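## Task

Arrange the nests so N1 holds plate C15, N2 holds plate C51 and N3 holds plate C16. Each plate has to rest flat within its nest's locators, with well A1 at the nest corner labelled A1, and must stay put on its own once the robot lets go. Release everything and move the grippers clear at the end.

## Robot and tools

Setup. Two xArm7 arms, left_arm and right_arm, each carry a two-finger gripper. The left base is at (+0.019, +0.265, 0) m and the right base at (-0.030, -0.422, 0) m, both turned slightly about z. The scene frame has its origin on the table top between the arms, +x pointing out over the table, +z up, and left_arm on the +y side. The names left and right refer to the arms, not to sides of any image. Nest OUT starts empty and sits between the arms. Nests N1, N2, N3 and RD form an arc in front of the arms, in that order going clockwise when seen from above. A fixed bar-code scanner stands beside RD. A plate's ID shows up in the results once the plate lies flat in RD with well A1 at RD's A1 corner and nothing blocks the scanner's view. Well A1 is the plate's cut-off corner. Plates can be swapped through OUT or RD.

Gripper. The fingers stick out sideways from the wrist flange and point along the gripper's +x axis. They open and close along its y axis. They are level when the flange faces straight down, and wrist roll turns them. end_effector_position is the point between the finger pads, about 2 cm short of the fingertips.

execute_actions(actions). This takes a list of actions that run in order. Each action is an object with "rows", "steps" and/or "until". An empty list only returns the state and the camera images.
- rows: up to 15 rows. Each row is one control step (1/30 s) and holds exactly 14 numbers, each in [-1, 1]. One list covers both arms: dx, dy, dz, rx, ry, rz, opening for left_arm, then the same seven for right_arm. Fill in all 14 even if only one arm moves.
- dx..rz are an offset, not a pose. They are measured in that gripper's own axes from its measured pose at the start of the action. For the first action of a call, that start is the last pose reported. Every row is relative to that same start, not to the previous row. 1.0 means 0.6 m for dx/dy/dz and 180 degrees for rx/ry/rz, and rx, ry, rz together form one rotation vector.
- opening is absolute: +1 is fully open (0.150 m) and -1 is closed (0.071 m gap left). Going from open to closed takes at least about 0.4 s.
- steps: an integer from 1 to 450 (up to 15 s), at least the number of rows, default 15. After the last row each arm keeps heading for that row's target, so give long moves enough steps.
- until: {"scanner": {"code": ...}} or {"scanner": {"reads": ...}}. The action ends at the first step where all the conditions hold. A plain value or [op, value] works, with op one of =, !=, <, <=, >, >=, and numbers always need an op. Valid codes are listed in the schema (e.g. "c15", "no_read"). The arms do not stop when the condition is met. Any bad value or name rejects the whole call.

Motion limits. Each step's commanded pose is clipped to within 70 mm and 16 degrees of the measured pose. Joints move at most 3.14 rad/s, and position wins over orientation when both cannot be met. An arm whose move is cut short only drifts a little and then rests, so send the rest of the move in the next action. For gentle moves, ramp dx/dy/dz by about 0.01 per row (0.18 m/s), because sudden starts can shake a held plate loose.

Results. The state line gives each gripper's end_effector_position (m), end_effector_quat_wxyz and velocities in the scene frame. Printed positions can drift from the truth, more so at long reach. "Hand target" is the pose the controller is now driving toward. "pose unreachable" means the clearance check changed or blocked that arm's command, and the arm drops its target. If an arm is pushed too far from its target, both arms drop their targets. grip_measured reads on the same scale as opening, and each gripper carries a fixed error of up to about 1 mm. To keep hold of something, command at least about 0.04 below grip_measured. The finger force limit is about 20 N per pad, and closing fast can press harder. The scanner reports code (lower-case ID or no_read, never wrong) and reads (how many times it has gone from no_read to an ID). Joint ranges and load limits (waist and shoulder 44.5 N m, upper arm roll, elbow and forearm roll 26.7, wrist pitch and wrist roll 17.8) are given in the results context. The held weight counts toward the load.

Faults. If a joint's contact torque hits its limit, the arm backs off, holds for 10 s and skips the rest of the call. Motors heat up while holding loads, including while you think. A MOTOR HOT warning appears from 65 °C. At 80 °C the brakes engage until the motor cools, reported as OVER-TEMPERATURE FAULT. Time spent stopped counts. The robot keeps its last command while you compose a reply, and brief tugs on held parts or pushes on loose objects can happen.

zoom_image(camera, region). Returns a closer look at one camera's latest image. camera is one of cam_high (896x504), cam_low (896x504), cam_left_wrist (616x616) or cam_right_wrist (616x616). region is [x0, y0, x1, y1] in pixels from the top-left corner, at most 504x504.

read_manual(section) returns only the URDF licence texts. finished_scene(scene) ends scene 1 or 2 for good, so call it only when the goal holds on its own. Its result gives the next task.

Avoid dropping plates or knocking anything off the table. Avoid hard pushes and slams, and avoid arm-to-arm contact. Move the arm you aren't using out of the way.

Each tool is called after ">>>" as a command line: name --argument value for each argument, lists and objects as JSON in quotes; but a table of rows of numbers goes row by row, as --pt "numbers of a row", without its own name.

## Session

>>> execute_actions --actions '[]'

>>> zoom_image --camera "cam_high" --region '[270, 120, 570, 340]'

Scene clock: 0.00 s.
left_arm: end_effector_position=(+0.5636, +0.5305, +0.2255) grip_measured=+1.00 end_effector_quat_wxyz=(+0.649, -0.308, +0.036, +0.695) end_effector_velocity=(+0.000, +0.000, -0.000) end_effector_angular_velocity=(+0.000, +0.000, -0.001) | right_arm: end_effector_position=(+0.4135, -0.5163, +0.1191) grip_measured=+0.99 end_effector_quat_wxyz=(-0.125, -0.608, +0.176, +0.764) end_effector_velocity=(-0.000, +0.000, +0.000) end_effector_angular_velocity=(+0.000, -0.000, +0.000)
Joint positions: left_arm=[ 0.272  0.253 -0.076  1.252 -0.751  0.897 -0.859  0.15 ] | right_arm=[-0.135  0.039 -0.025  0.769 -3.058  0.642 -0.499  0.15 ]
Joint velocities: left_arm=[ 0.     0.     0.    -0.    -0.     0.     0.001  0.   ] | right_arm=[ 0.    -0.001 -0.    -0.    -0.    -0.001  0.001  0.   ]
Hand target (left_arm): +0.564, +0.530, +0.226; +0.649, -0.308, +0.036, +0.695
Hand target (right_arm): +0.413, -0.516, +0.119; -0.125, -0.608, +0.176, +0.764
scanner: code=no_read reads=0

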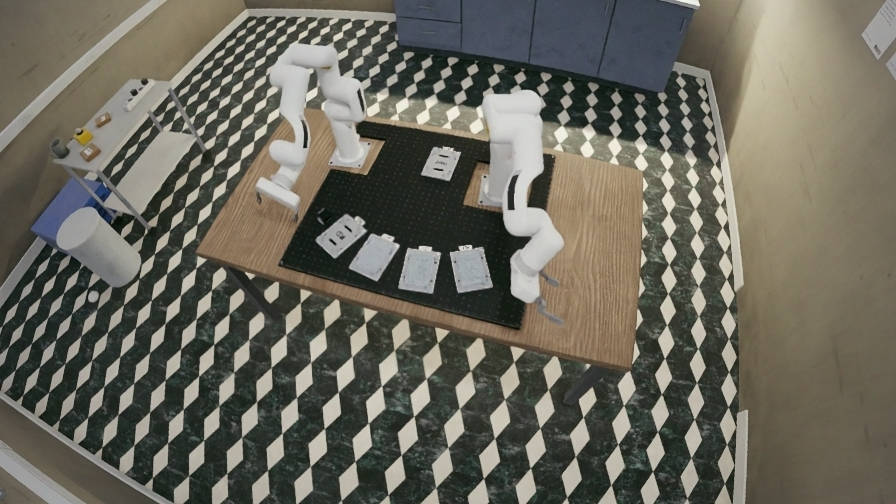

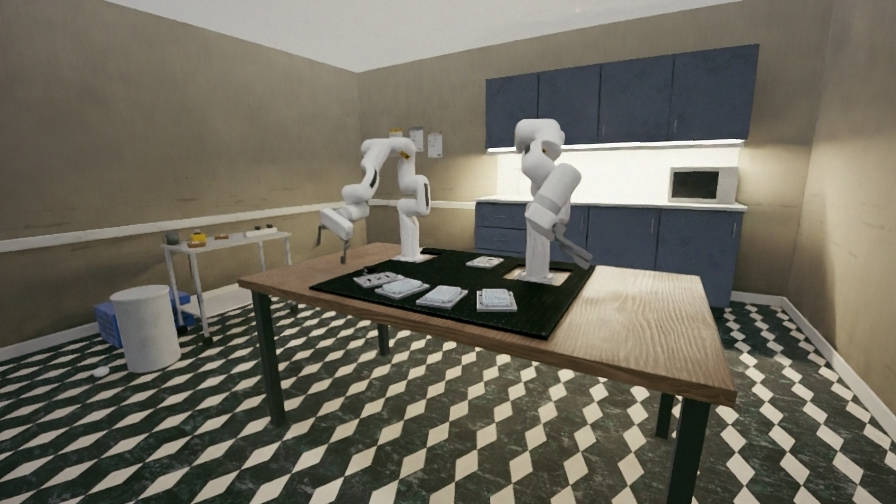

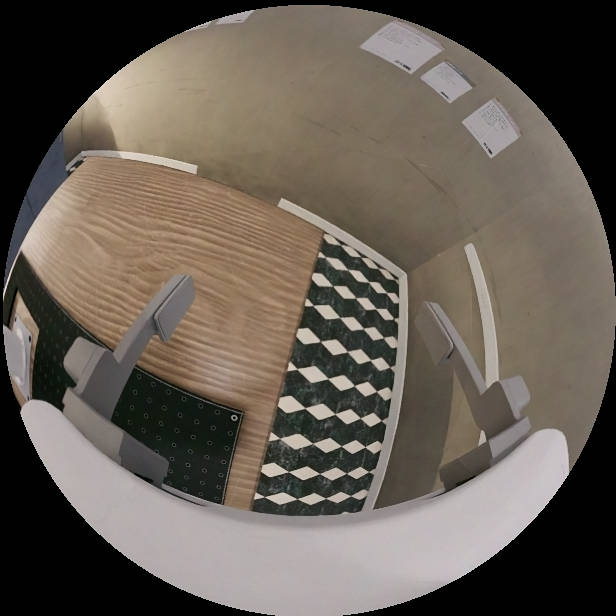

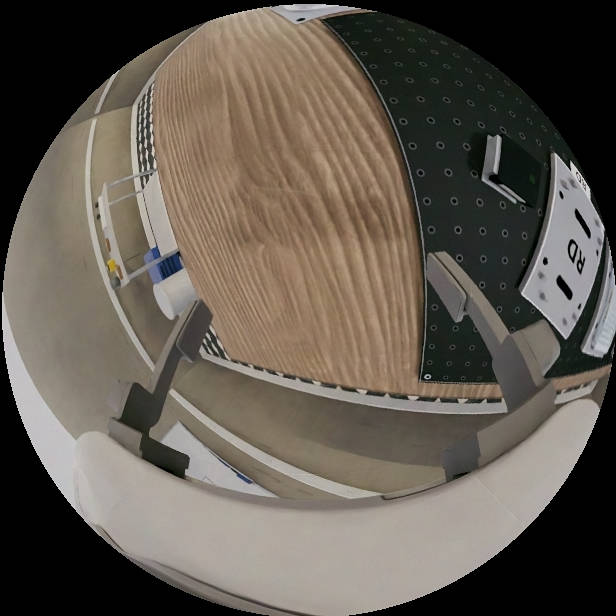

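Region (270, 120, 570, 340) of cam_high's 896x504 image, scaled by 1.680, with more detail than that image has; it fills the top 370 rows of this view, and the rest is white.

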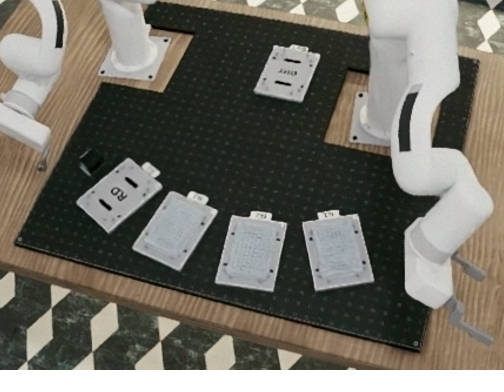

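>>> execute_actions --actions '[{"rows": [[-0.02,0.016,-0.007,0.01,-0.004,-0.018,0.8,-0.003,0.017,0.013,0,0,0,1],[-0.05,0.04,-0.019,0.025,-0.009,-0.045,0.6,-0.008,0.042,0.033,0,0,0,1],[-0.08,0.064,-0.03,0.04,-0.015,-0.072,0.4,-0.013,0.068,0.053,0,0,0,1],[-0.11,0.088,-0.041,0.056,-0.021,-0.1,0.2,-0.018,0.095,0.074,0,0,0,1],[-0.14,0.112,-0.052,0.071,-0.026,-0.127,0,-0.022,0.12,0.094,0,0,0,1],[-0.17,0.137,-0.064,0.086,-0.032,-0.155,-0.1,-0.027,0.147,0.115,0,0,0,1],[-0.2,0.161,-0.075,0.101,-0.038,-0.182,-0.1,-0.032,0.172,0.135,0,0,0,1],[-0.23,0.185,-0.086,0.117,-0.043,-0.209,-0.1,-0.037,0.198,0.155,0,0,0,1],[-0.26,0.209,-0.097,0.132,-0.049,-0.237,-0.1,-0.042,0.224,0.175,0,0,0,1],[-0.29,0.233,-0.109,0.147,-0.055,-0.264,-0.1,-0.047,0.25,0.195,0,0,0,1],[-0.32,0.257,-0.12,0.162,-0.06,-0.291,-0.1,-0.051,0.276,0.215,0,0,0,1],[-0.35,0.281,-0.131,0.178,-0.066,-0.319,-0.1,-0.056,0.302,0.236,0,0,0,1],[-0.375,0.301,-0.141,0.19,-0.071,-0.341,-0.1,-0.06,0.323,0.252,0,0,0,1],[-0.392,0.315,-0.147,0.199,-0.0739,-0.3568,-0.1,-0.063,0.338,0.264,0,0,0,1]], "steps": 40}]'

Scene clock: 2.13 s.
left_arm: end_effector_position=(+0.4155, +0.2558, +0.1986) grip_measured=-0.10 end_effector_quat_wxyz=(+0.971, +0.002, +0.001, +0.238) end_effector_velocity=(-0.000, -0.002, +0.000) end_effector_angular_velocity=(+0.002, -0.001, -0.005) | right_arm: end_effector_position=(+0.2626, -0.6673, +0.2693) grip_measured=+0.99 end_effector_quat_wxyz=(-0.125, -0.608, +0.177, +0.764) end_effector_velocity=(-0.000, -0.001, +0.001) end_effector_angular_velocity=(-0.003, -0.002, +0.001)
Joint positions: left_arm=[-0.066 -0.488 -0.395  0.264 -0.266  0.742 -0.572  0.107] | right_arm=[-0.039 -0.633 -0.442  0.643 -4.052  0.162  0.168  0.15 ]
Joint velocities: left_arm=[-0.003 -0.003 -0.002 -0.002  0.    -0.    -0.     0.   ] | right_arm=[ 0.001 -0.002 -0.002  0.    -0.005  0.     0.001 -0.   ]
Hand target (left_arm): +0.415, +0.256, +0.199; +0.971, +0.002, +0.001, +0.237
Hand target (right_arm): +0.263, -0.667, +0.269; -0.125, -0.608, +0.177, +0.764
Off the commanded pose (left_arm): 0.002 m, 0 deg.
Off the commanded pose (right_arm): 0.001 m, 0 deg.
scanner: code=no_read reads=0

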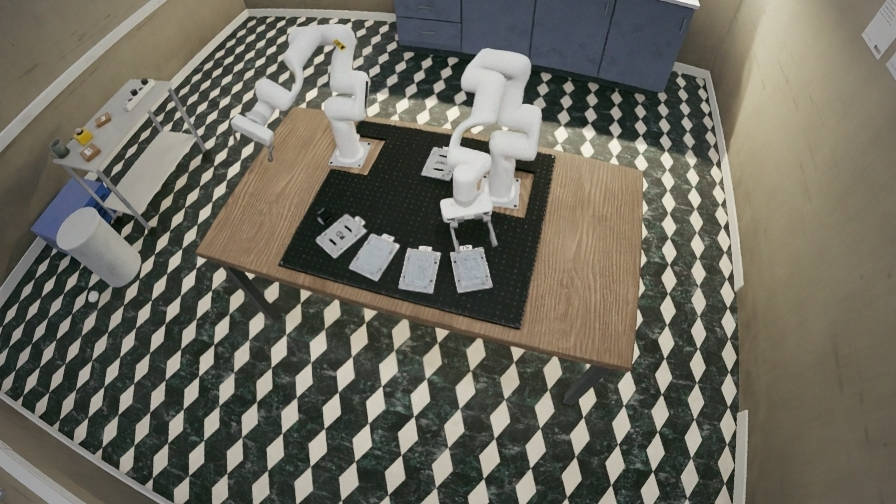

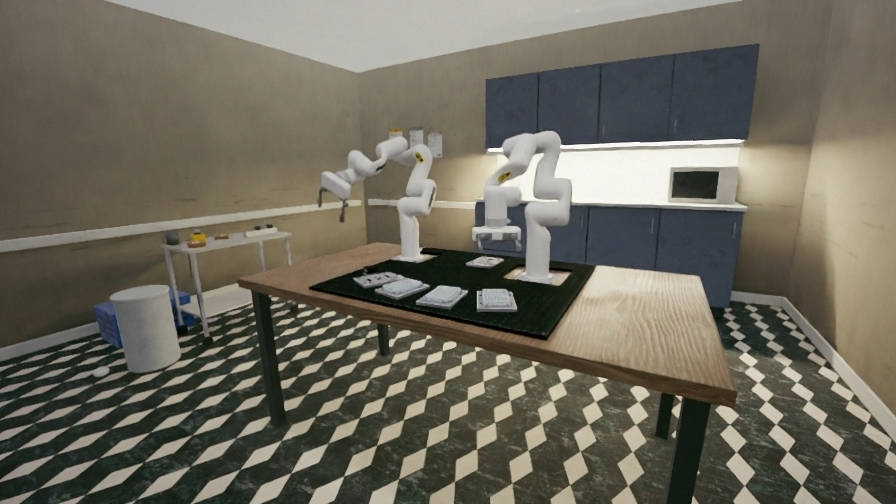

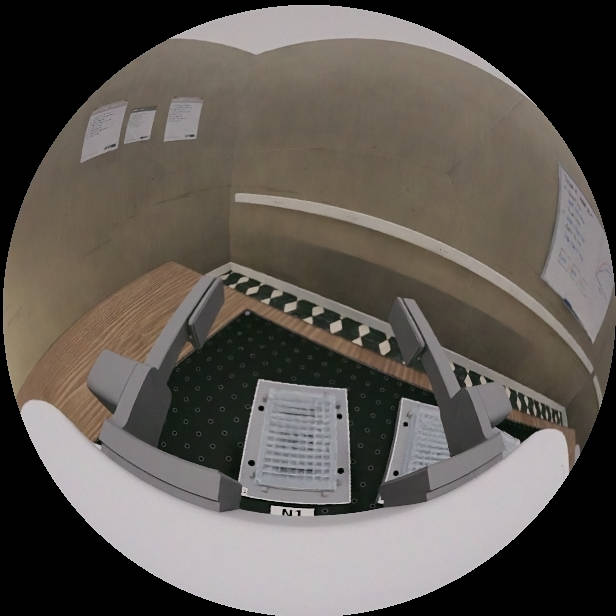

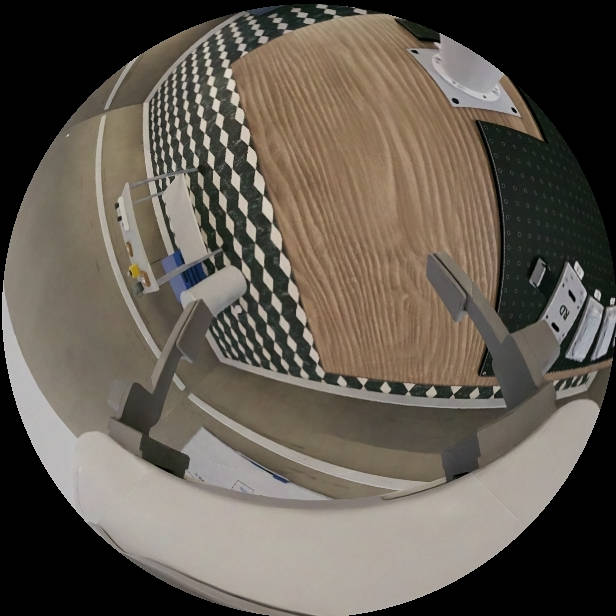

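>>> zoom_image --camera "cam_left_wrist" --region '[220, 360, 540, 530]'

>>> zoom_image --camera "cam_right_wrist" --region '[500, 240, 616, 380]'

Region (220, 360, 540, 530) of cam_left_wrist's 616x616 image, scaled by 1.575, with more detail than that image has; it fills the top 268 rows of this view, and the rest is white.

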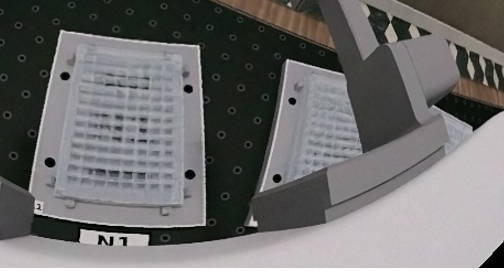

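Region (500, 240, 616, 380) of cam_right_wrist's 616x616 image, scaled by 3.600, with more detail than that image has; it fills the left 418 columns of this view, and the rest is white.

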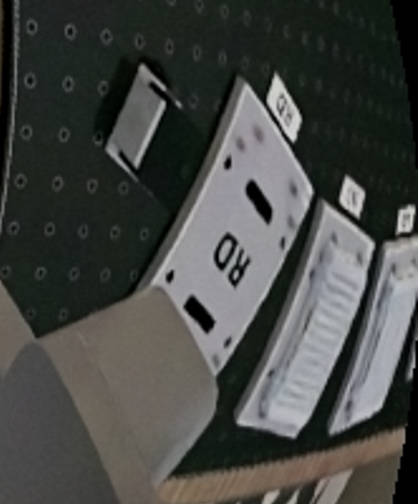

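>>> execute_actions --actions '[{"rows": [[0,0,-0.02,0,0,0,-0.1,0,0,0,0,0,0,1],[0,0,-0.045,0,0,0,-0.1,0,0,0,0,0,0,1],[0,0,-0.07,0,0,0,-0.1,0,0,0,0,0,0,1],[0,0,-0.095,0,0,0,-0.1,0,0,0,0,0,0,1],[0,0,-0.12,0,0,0,-0.1,0,0,0,0,0,0,1],[0,0,-0.145,0,0,0,-0.1,0,0,0,0,0,0,1],[0,-0.002,-0.164,0,0,0,-0.1,0,0,0,0,0,0,1]], "steps": 20}]'

>>> zoom_image --camera "cam_left_wrist" --region '[150, 250, 470, 530]'

Scene clock: 3.03 s.
left_arm: end_effector_position=(+0.4161, +0.2545, +0.1013) grip_measured=-0.10 end_effector_quat_wxyz=(+0.972, -0.001, +0.002, +0.237) end_effector_velocity=(+0.002, +0.002, -0.000) end_effector_angular_velocity=(+0.065, -0.024, +0.011) | right_arm: end_effector_position=(+0.2626, -0.6673, +0.2693) grip_measured=+0.99 end_effector_quat_wxyz=(-0.125, -0.608, +0.177, +0.764) end_effector_velocity=(+0.000, +0.000, -0.000) end_effector_angular_velocity=(-0.000, +0.001, +0.001)
Joint positions: left_arm=[ 0.03  -0.039 -0.47   0.213 -0.083  0.251 -0.709  0.107] | right_arm=[-0.039 -0.633 -0.442  0.643 -4.052  0.162  0.168  0.15 ]
Joint velocities: left_arm=[ 0.083  0.049 -0.02   0.004  0.35  -0.05  -0.288  0.   ] | right_arm=[ 0.  0.  0. -0. -0. -0.  0.  0.]
Hand target (left_arm): +0.416, +0.255, +0.101; +0.971, +0.001, +0.001, +0.237
Hand target (right_arm): +0.263, -0.667, +0.269; -0.125, -0.608, +0.177, +0.764
Off the commanded pose (left_arm): 0.001 m, 0 deg.
Off the commanded pose (right_arm): 0.000 m, 0 deg.
scanner: code=no_read reads=0

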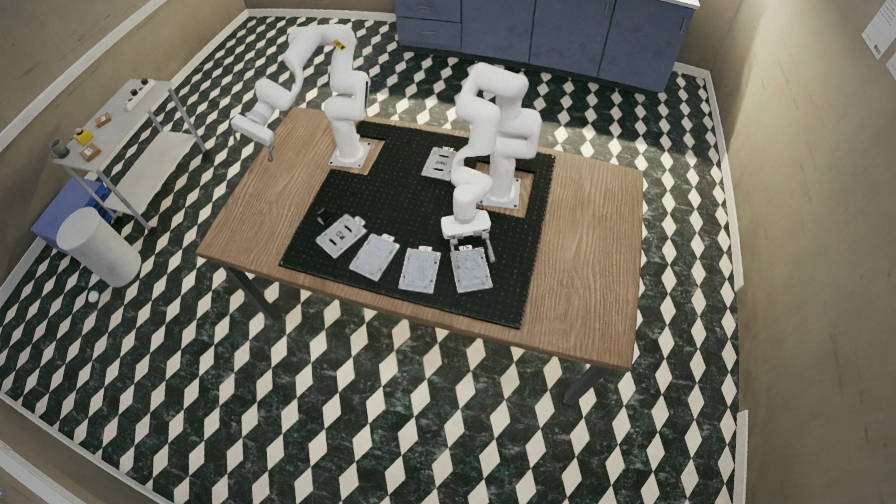

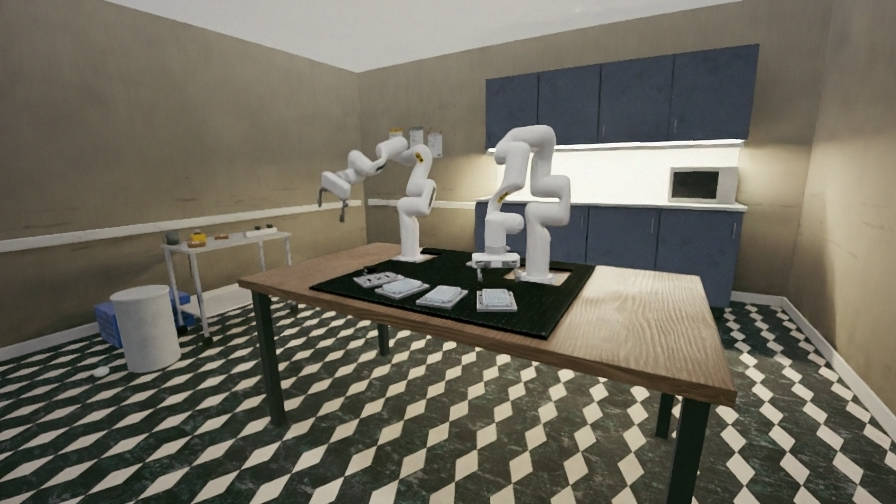

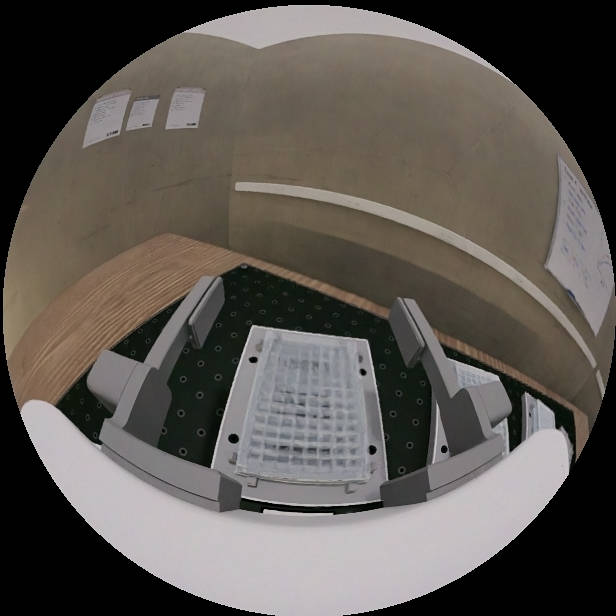

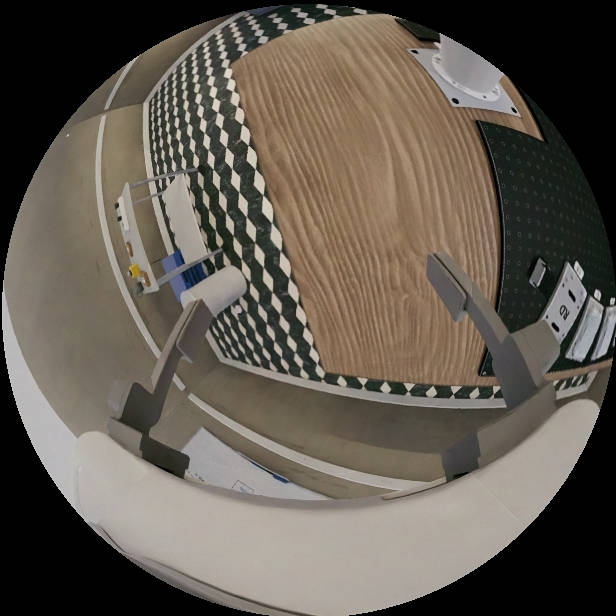

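Region (150, 250, 470, 530) of cam_left_wrist's 616x616 image, scaled by 1.575, with more detail than that image has; it fills the top 441 rows of this view, and the rest is white.

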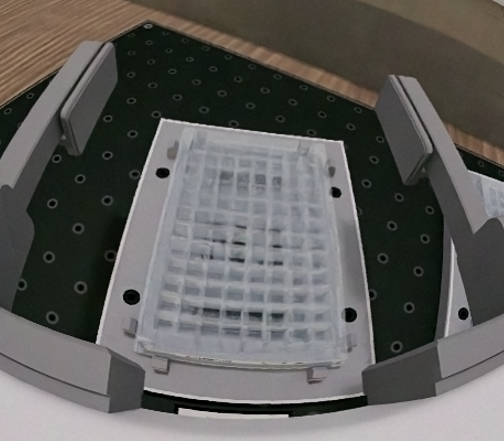

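>>> execute_actions --actions '[{"rows": [[-0.002,-0.015,0,0,0,-0.005,-0.1,0,0,0,0,0,0,1],[-0.005,-0.04,0,0,0,-0.014,-0.1,0,0,0,0,0,0,1],[-0.009,-0.07,0,0,0,-0.024,-0.1,0,0,0,0,0,0,1],[-0.012,-0.1,0,0,0,-0.035,-0.1,0,0,0,0,0,0,1],[-0.016,-0.13,0,0,0,-0.045,-0.1,0,0,0,0,0,0,1],[-0.02,-0.16,0,0,0,-0.056,-0.1,0,0,0,0,0,0,1],[-0.023,-0.19,0,0,0,-0.066,-0.1,0,0,0,0,0,0,1],[-0.027,-0.22,0,0,0,-0.077,-0.1,0,0,0,0,0,0,1],[-0.031,-0.25,0,0,0,-0.087,-0.1,0,0,0,0,0,0,1],[-0.034,-0.275,0,0,0,-0.096,-0.1,0,0,0,0,0,0,1],[-0.0361,-0.2938,-0.002,0,0,-0.1022,-0.1,0,0,0,0,0,0,1]], "steps": 26}]'

>>> zoom_image --camera "cam_left_wrist" --region '[150, 250, 470, 530]'

Scene clock: 4.57 s.
left_arm: end_effector_position=(+0.4783, +0.0886, +0.1009) grip_measured=-0.10 end_effector_quat_wxyz=(+0.997, -0.000, +0.001, +0.078) end_effector_velocity=(+0.001, -0.001, -0.000) end_effector_angular_velocity=(-0.001, -0.001, +0.000) | right_arm: end_effector_position=(+0.2626, -0.6673, +0.2693) grip_measured=+0.99 end_effector_quat_wxyz=(-0.125, -0.608, +0.177, +0.764) end_effector_velocity=(+0.000, -0.001, +0.000) end_effector_angular_velocity=(-0.002, -0.000, -0.000)
Joint positions: left_arm=[-0.136  0.226 -0.507  0.543  0.306  0.362 -0.949  0.107] | right_arm=[-0.039 -0.633 -0.442  0.643 -4.052  0.162  0.168  0.15 ]
Joint velocities: left_arm=[-0.004  0.006  0.004  0.005  0.007 -0.002 -0.006  0.   ] | right_arm=[-0.001  0.    -0.     0.     0.     0.001 -0.002  0.   ]
Hand target (left_arm): +0.478, +0.088, +0.101; +0.997, -0.000, +0.001, +0.078
Hand target (right_arm): +0.263, -0.667, +0.269; -0.125, -0.608, +0.177, +0.764
Off the commanded pose (left_arm): 0.001 m, 0 deg.
Off the commanded pose (right_arm): 0.000 m, 0 deg.
scanner: code=no_read reads=0

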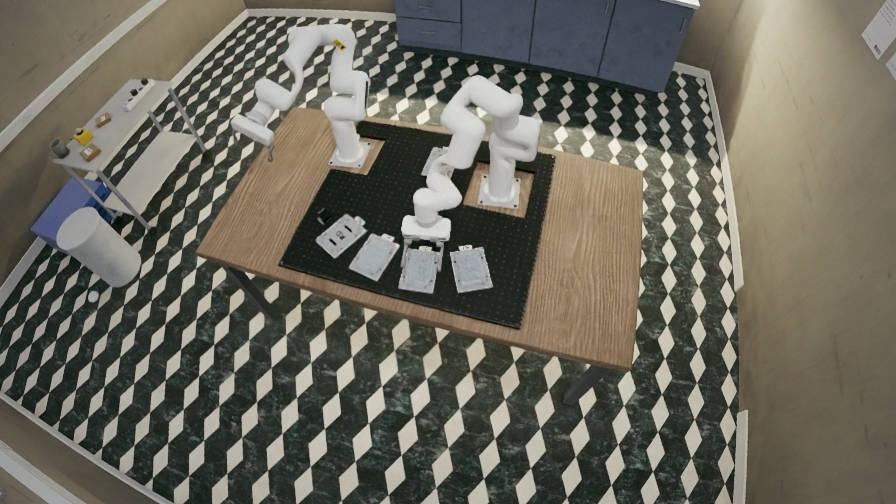

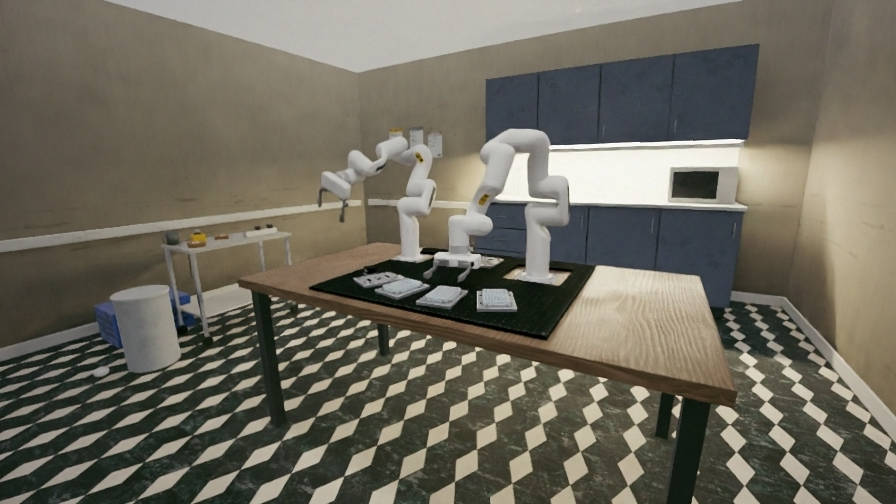

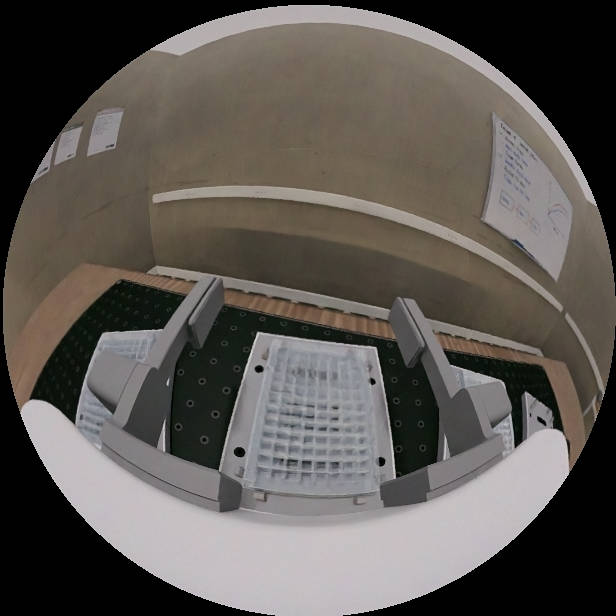

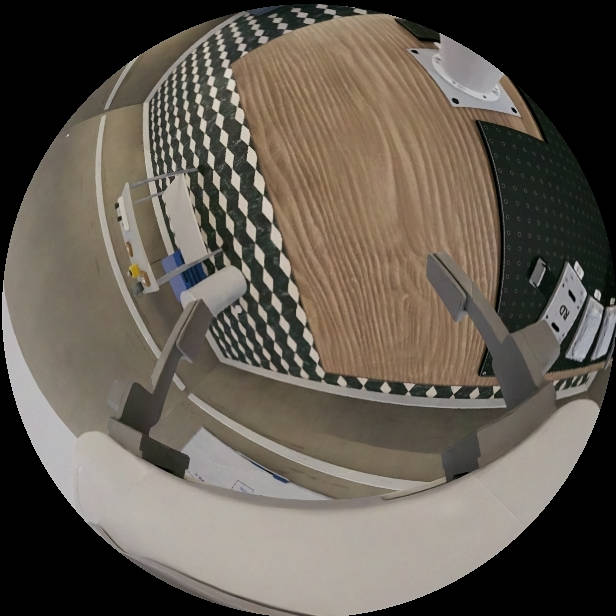

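Region (150, 250, 470, 530) of cam_left_wrist's 616x616 image, scaled by 1.575, with more detail than that image has; it fills the top 441 rows of this view, and the rest is white.

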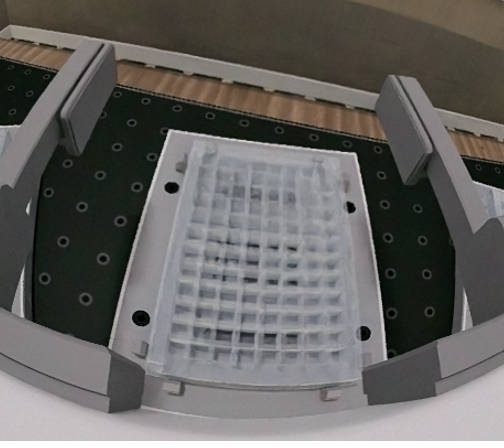

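>>> execute_actions --actions '[{"rows": [[-0.003,-0.015,0,0,0,-0.005,-0.1,0,0,0,0,0,0,1],[-0.009,-0.04,0,0,0,-0.015,-0.1,0,0,0,0,0,0,1],[-0.015,-0.07,0,0,0,-0.026,-0.1,0,0,0,0,0,0,1],[-0.022,-0.1,0,0,0,-0.037,-0.1,0,0,0,0,0,0,1],[-0.028,-0.13,0,0,0,-0.048,-0.1,0,0,0,0,0,0,1],[-0.035,-0.16,0,0,0,-0.059,-0.1,0,0,0,0,0,0,1],[-0.042,-0.19,0,0,0,-0.07,-0.1,0,0,0,0,0,0,1],[-0.048,-0.22,0,0,0,-0.081,-0.1,0,0,0,0,0,0,1],[-0.055,-0.25,0,0,0,-0.092,-0.1,0,0,0,0,0,0,1],[-0.061,-0.28,0,0,0,-0.103,-0.1,0,0,0,0,0,0,1],[-0.066,-0.3,0,0,0,-0.111,-0.1,0,0,0,0,0,0,1],[-0.069,-0.3157,-0.001,0,0,-0.1167,-0.1,0,0,0,0,0,0,1]], "steps": 27}]'

>>> zoom_image --camera "cam_left_wrist" --region '[150, 250, 470, 530]'

Scene clock: 6.23 s.
left_arm: end_effector_position=(+0.4677, -0.1044, +0.1010) grip_measured=-0.10 end_effector_quat_wxyz=(+0.995, +0.000, +0.001, -0.105) end_effector_velocity=(+0.000, -0.002, -0.000) end_effector_angular_velocity=(-0.002, +0.000, -0.002) | right_arm: end_effector_position=(+0.2626, -0.6673, +0.2693) grip_measured=+0.99 end_effector_quat_wxyz=(-0.125, -0.608, +0.177, +0.764) end_effector_velocity=(-0.000, -0.000, -0.000) end_effector_angular_velocity=(-0.001, +0.001, -0.000)
Joint positions: left_arm=[-0.373  0.455 -0.562  0.862  0.487  0.523 -0.981  0.107] | right_arm=[-0.039 -0.633 -0.442  0.643 -4.052  0.162  0.168  0.15 ]
Joint velocities: left_arm=[-0.001  0.004 -0.001  0.004  0.001 -0.001 -0.     0.   ] | right_arm=[-0.     0.     0.     0.     0.    -0.001 -0.001  0.   ]
Hand target (left_arm): +0.468, -0.105, +0.101; +0.994, -0.000, +0.001, -0.105
Hand target (right_arm): +0.263, -0.667, +0.269; -0.125, -0.608, +0.177, +0.764
Off the commanded pose (left_arm): 0.001 m, 0 deg.
Off the commanded pose (right_arm): 0.000 m, 0 deg.
scanner: code=no_read reads=0

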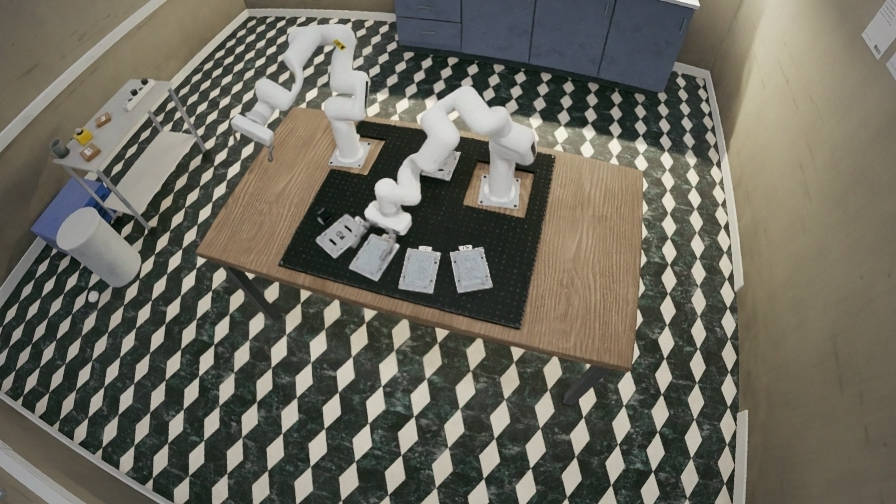

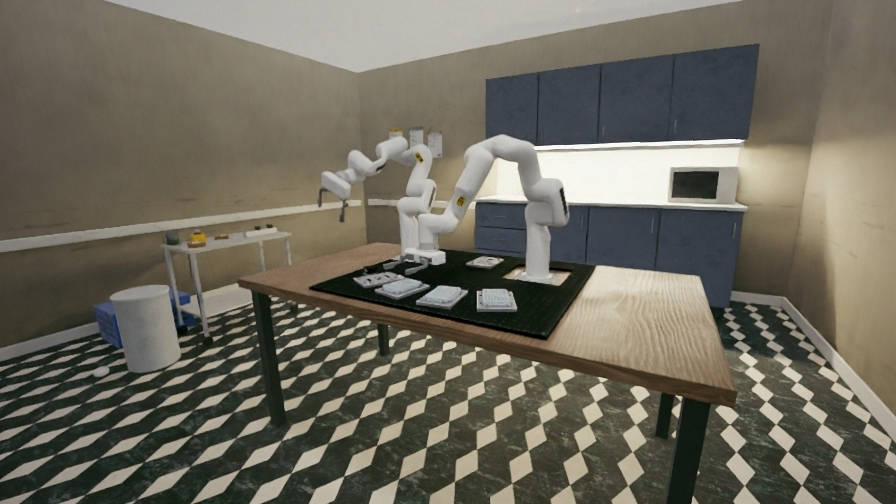

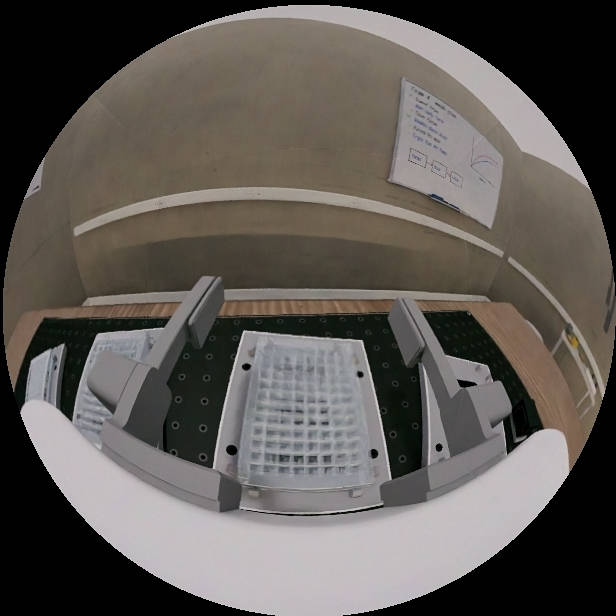

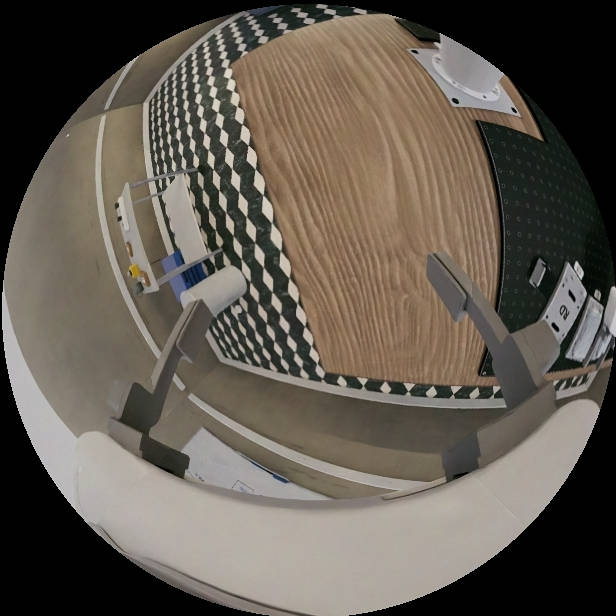

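Region (150, 250, 470, 530) of cam_left_wrist's 616x616 image, scaled by 1.575, with more detail than that image has; it fills the top 441 rows of this view, and the rest is white.

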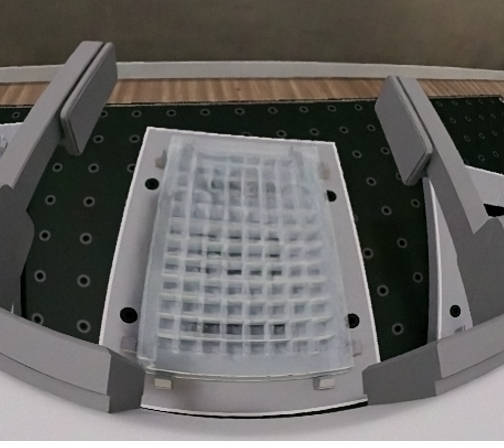

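>>> zoom_image --camera "cam_left_wrist" --region '[10, 330, 110, 430]'

Region (10, 330, 110, 430) of cam_left_wrist's 616x616 image, scaled by 5.040, with more detail than that image has.

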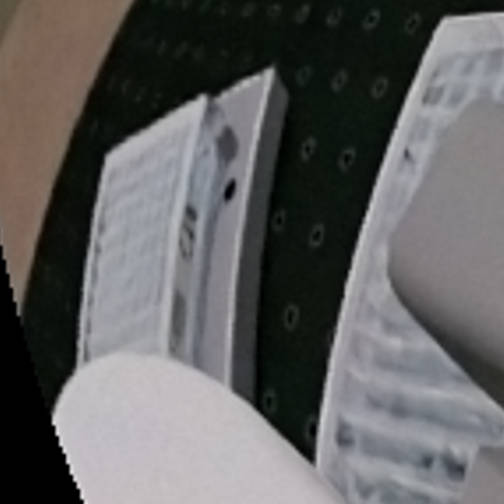

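>>> execute_actions --actions '[{"rows": [[-0.004,0.02,0.002,0,0,-0.015,-0.1,0,0,0,0,0,0,1],[-0.011,0.055,0.004,0,0,-0.04,-0.1,0,0,0,0,0,0,1],[-0.019,0.095,0.006,0,0,-0.07,-0.1,0,0,0,0,0,0,1],[-0.028,0.135,0.008,0,0,-0.1,-0.1,0,0,0,0,0,0,1],[-0.036,0.175,0.01,0,0,-0.13,-0.1,0,0,0,0,0,0,1],[-0.044,0.215,0.013,0,0,-0.16,-0.1,0,0,0,0,0,0,1],[-0.052,0.255,0.015,0,0,-0.19,-0.1,0,0,0,0,0,0,1],[-0.06,0.295,0.017,0,0,-0.22,-0.1,0,0,0,0,0,0,1],[-0.069,0.335,0.02,0,0,-0.25,-0.1,0,0,0,0,0,0,1],[-0.077,0.375,0.022,0,0,-0.28,-0.1,0,0,0,0,0,0,1],[-0.085,0.415,0.024,0,0,-0.31,-0.1,0,0,0,0,0,0,1],[-0.093,0.455,0.027,0,0,-0.34,-0.1,0,0,0,0,0,0,1],[-0.101,0.49,0.029,0,0,-0.37,-0.1,0,0,0,0,0,0,1],[-0.107,0.52,0.031,0,0,-0.39,-0.1,0,0,0,0,0,0,1],[-0.1107,0.5394,0.0317,0,0,-0.4056,-0.1,0,0,0,0,0,0,1]], "steps": 32}]'

>>> zoom_image --camera "cam_left_wrist" --region '[180, 230, 440, 490]'

Scene clock: 8.50 s.
left_arm: end_effector_position=(+0.4677, +0.2260, +0.1197) grip_measured=-0.10 end_effector_quat_wxyz=(+0.794, +0.134, -0.066, -0.590) end_effector_velocity=(+0.008, -0.083, +0.033) end_effector_angular_velocity=(+0.040, +0.210, -0.842) | right_arm: end_effector_position=(+0.2626, -0.6673, +0.2693) grip_measured=+0.99 end_effector_quat_wxyz=(-0.125, -0.608, +0.177, +0.764) end_effector_velocity=(+0.000, -0.000, -0.000) end_effector_angular_velocity=(-0.002, +0.002, +0.001)
Joint positions: left_arm=[ 0.495  0.236 -0.265  0.617  0.788  0.128  0.882  0.107] | right_arm=[-0.039 -0.633 -0.442  0.643 -4.052  0.162  0.168  0.15 ]
Joint velocities: left_arm=[ 0.584  0.116 -0.97   0.296 -1.073  0.428  1.662  0.   ] | right_arm=[ 0.001  0.001  0.    -0.    -0.001 -0.    -0.001  0.   ]
Hand target (left_arm): +0.467, +0.224, +0.122; +0.772, +0.118, -0.054, -0.622
Hand target (right_arm): +0.263, -0.667, +0.269; -0.125, -0.608, +0.177, +0.764
Off the commanded pose (left_arm): 0.002 m, 21 deg; orientation clipped at the last step of the last action.
Off the commanded pose (right_arm): 0.000 m, 0 deg.
scanner: code=no_read reads=0

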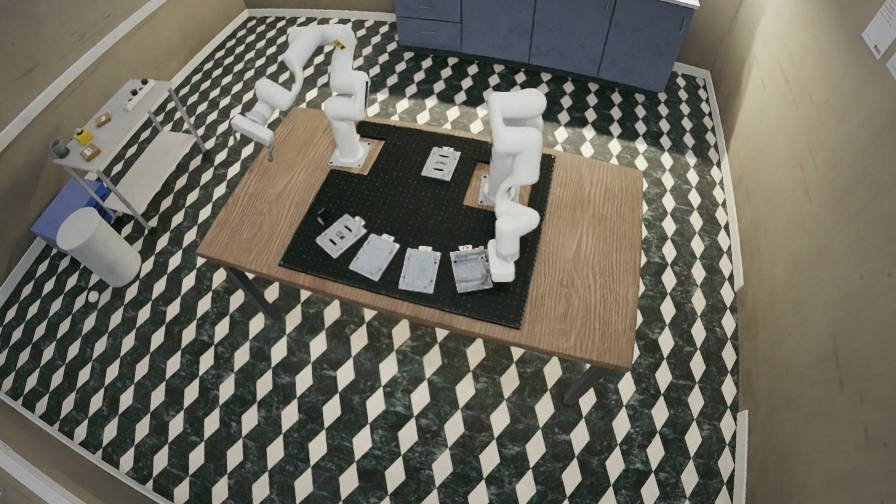

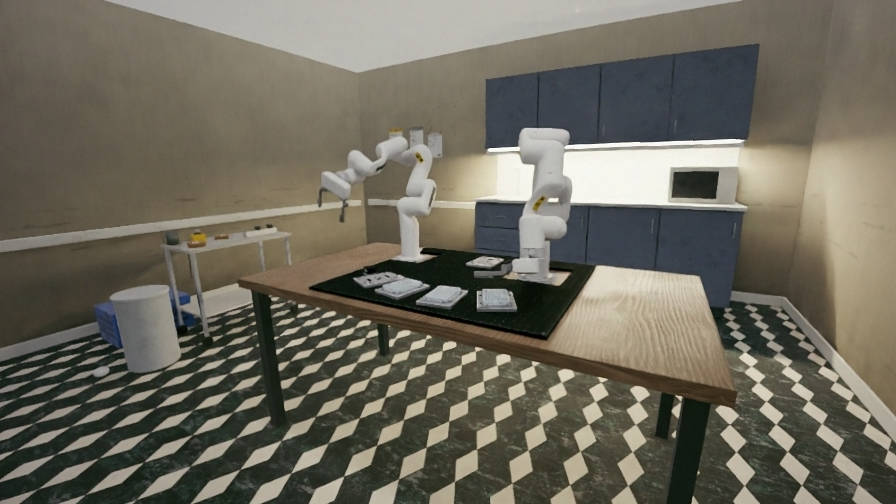

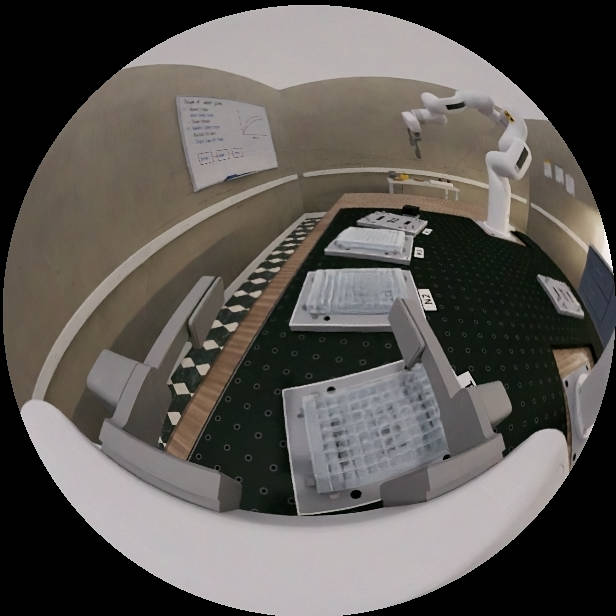

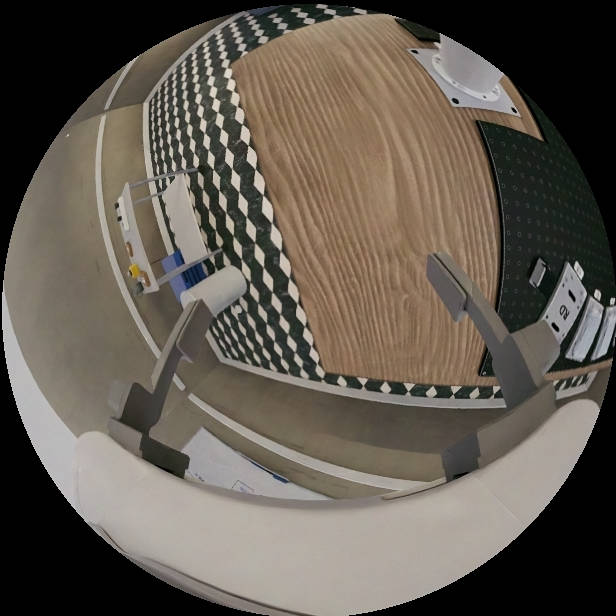

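Region (180, 230, 440, 490) of cam_left_wrist's 616x616 image, scaled by 1.938, with more detail than that image has.

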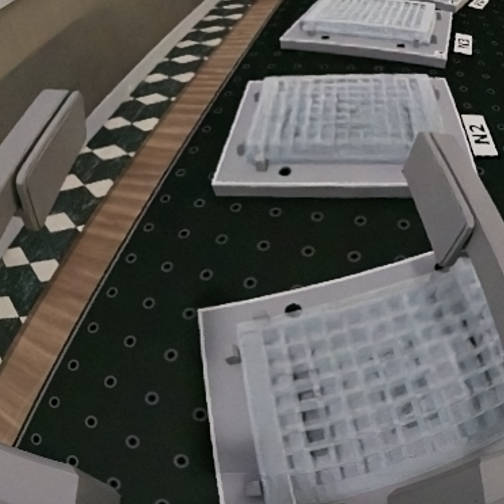

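>>> zoom_image --camera "cam_left_wrist" --region '[285, 220, 435, 335]'

Region (285, 220, 435, 335) of cam_left_wrist's 616x616 image, scaled by 3.360, with more detail than that image has; it fills the top 386 rows of this view, and the rest is white.

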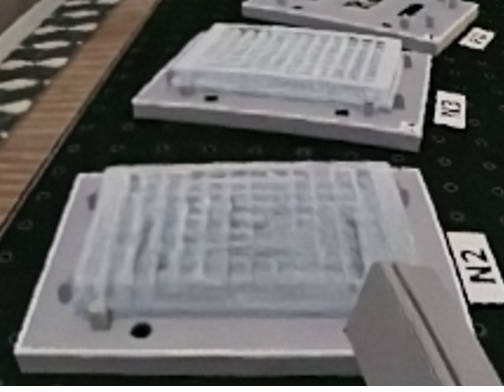

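>>> execute_actions --actions '[]'

Scene clock: 9.43 s.
left_arm: end_effector_position=(+0.4667, +0.2235, +0.1216) grip_measured=-0.10 end_effector_quat_wxyz=(+0.772, +0.118, -0.054, -0.622) end_effector_velocity=(-0.000, -0.001, -0.000) end_effector_angular_velocity=(+0.000, +0.001, -0.002) | right_arm: end_effector_position=(+0.2626, -0.6673, +0.2693) grip_measured=+0.99 end_effector_quat_wxyz=(-0.125, -0.608, +0.177, +0.764) end_effector_velocity=(-0.000, +0.000, -0.000) end_effector_angular_velocity=(-0.000, +0.000, +0.000)
Joint positions: left_arm=[ 0.573  0.249 -0.374  0.649  0.659  0.196  1.07   0.107] | right_arm=[-0.039 -0.633 -0.442  0.643 -4.052  0.162  0.168  0.15 ]
Joint velocities: left_arm=[-0.001  0.    -0.    -0.     0.     0.001  0.001 -0.   ] | right_arm=[-0.    -0.     0.    -0.     0.001 -0.    -0.001 -0.   ]
Hand target (left_arm): +0.467, +0.224, +0.122; +0.772, +0.118, -0.054, -0.622
Hand target (right_arm): +0.263, -0.667, +0.269; -0.125, -0.608, +0.177, +0.764
Off the commanded pose (left_arm): 0.004 m, 17 deg; orientation clipped at the last step of the last action.
Off the commanded pose (right_arm): 0.000 m, 0 deg.
scanner: code=no_read reads=0

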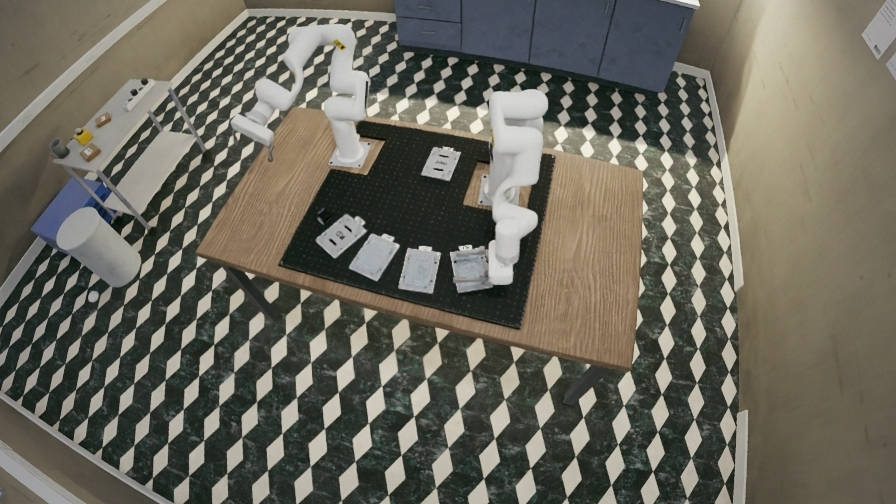

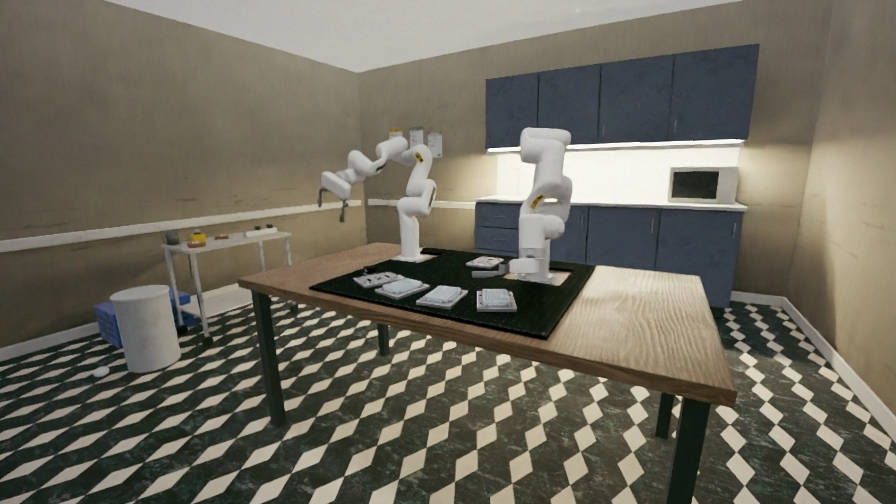

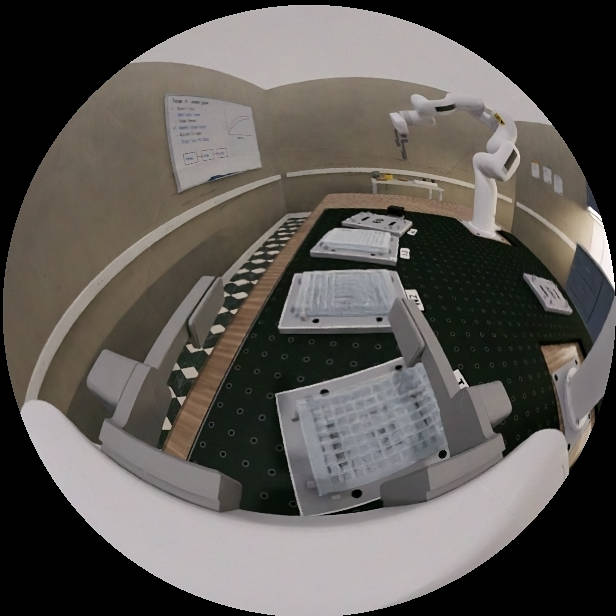

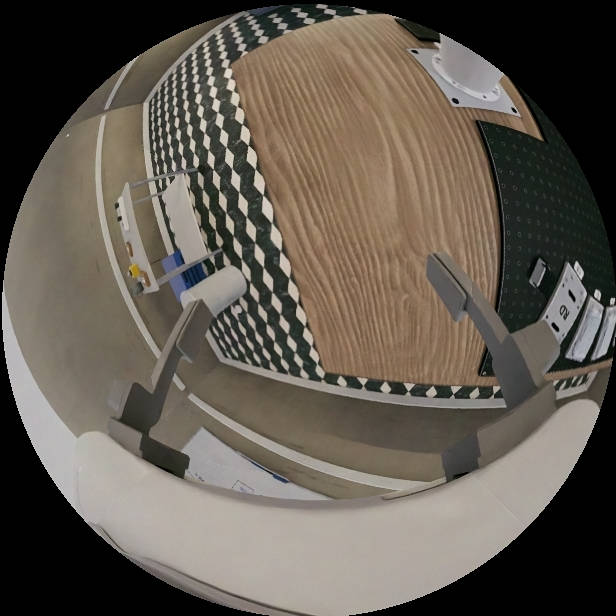

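>>> zoom_image --camera "cam_left_wrist" --region '[275, 222, 425, 337]'

>>> zoom_image --camera "cam_high" --region '[310, 205, 500, 305]'

Region (275, 222, 425, 337) of cam_left_wrist's 616x616 image, scaled by 3.360, with more detail than that image has; it fills the top 386 rows of this view, and the rest is white.

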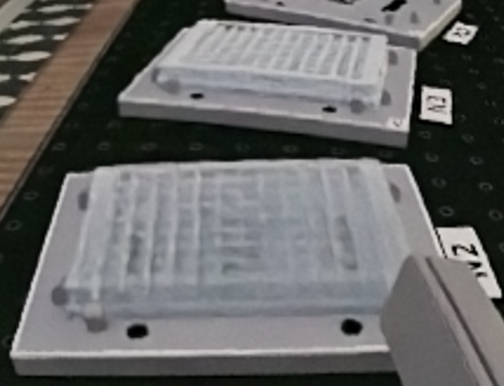

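Region (310, 205, 500, 305) of cam_high's 896x504 image, scaled by 2.653, with more detail than that image has; it fills the top 265 rows of this view, and the rest is white.

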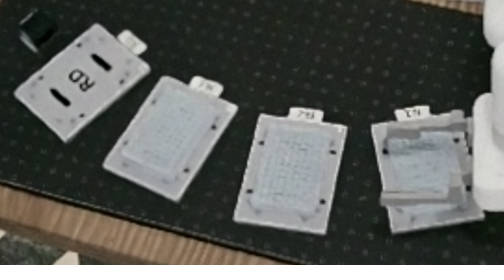

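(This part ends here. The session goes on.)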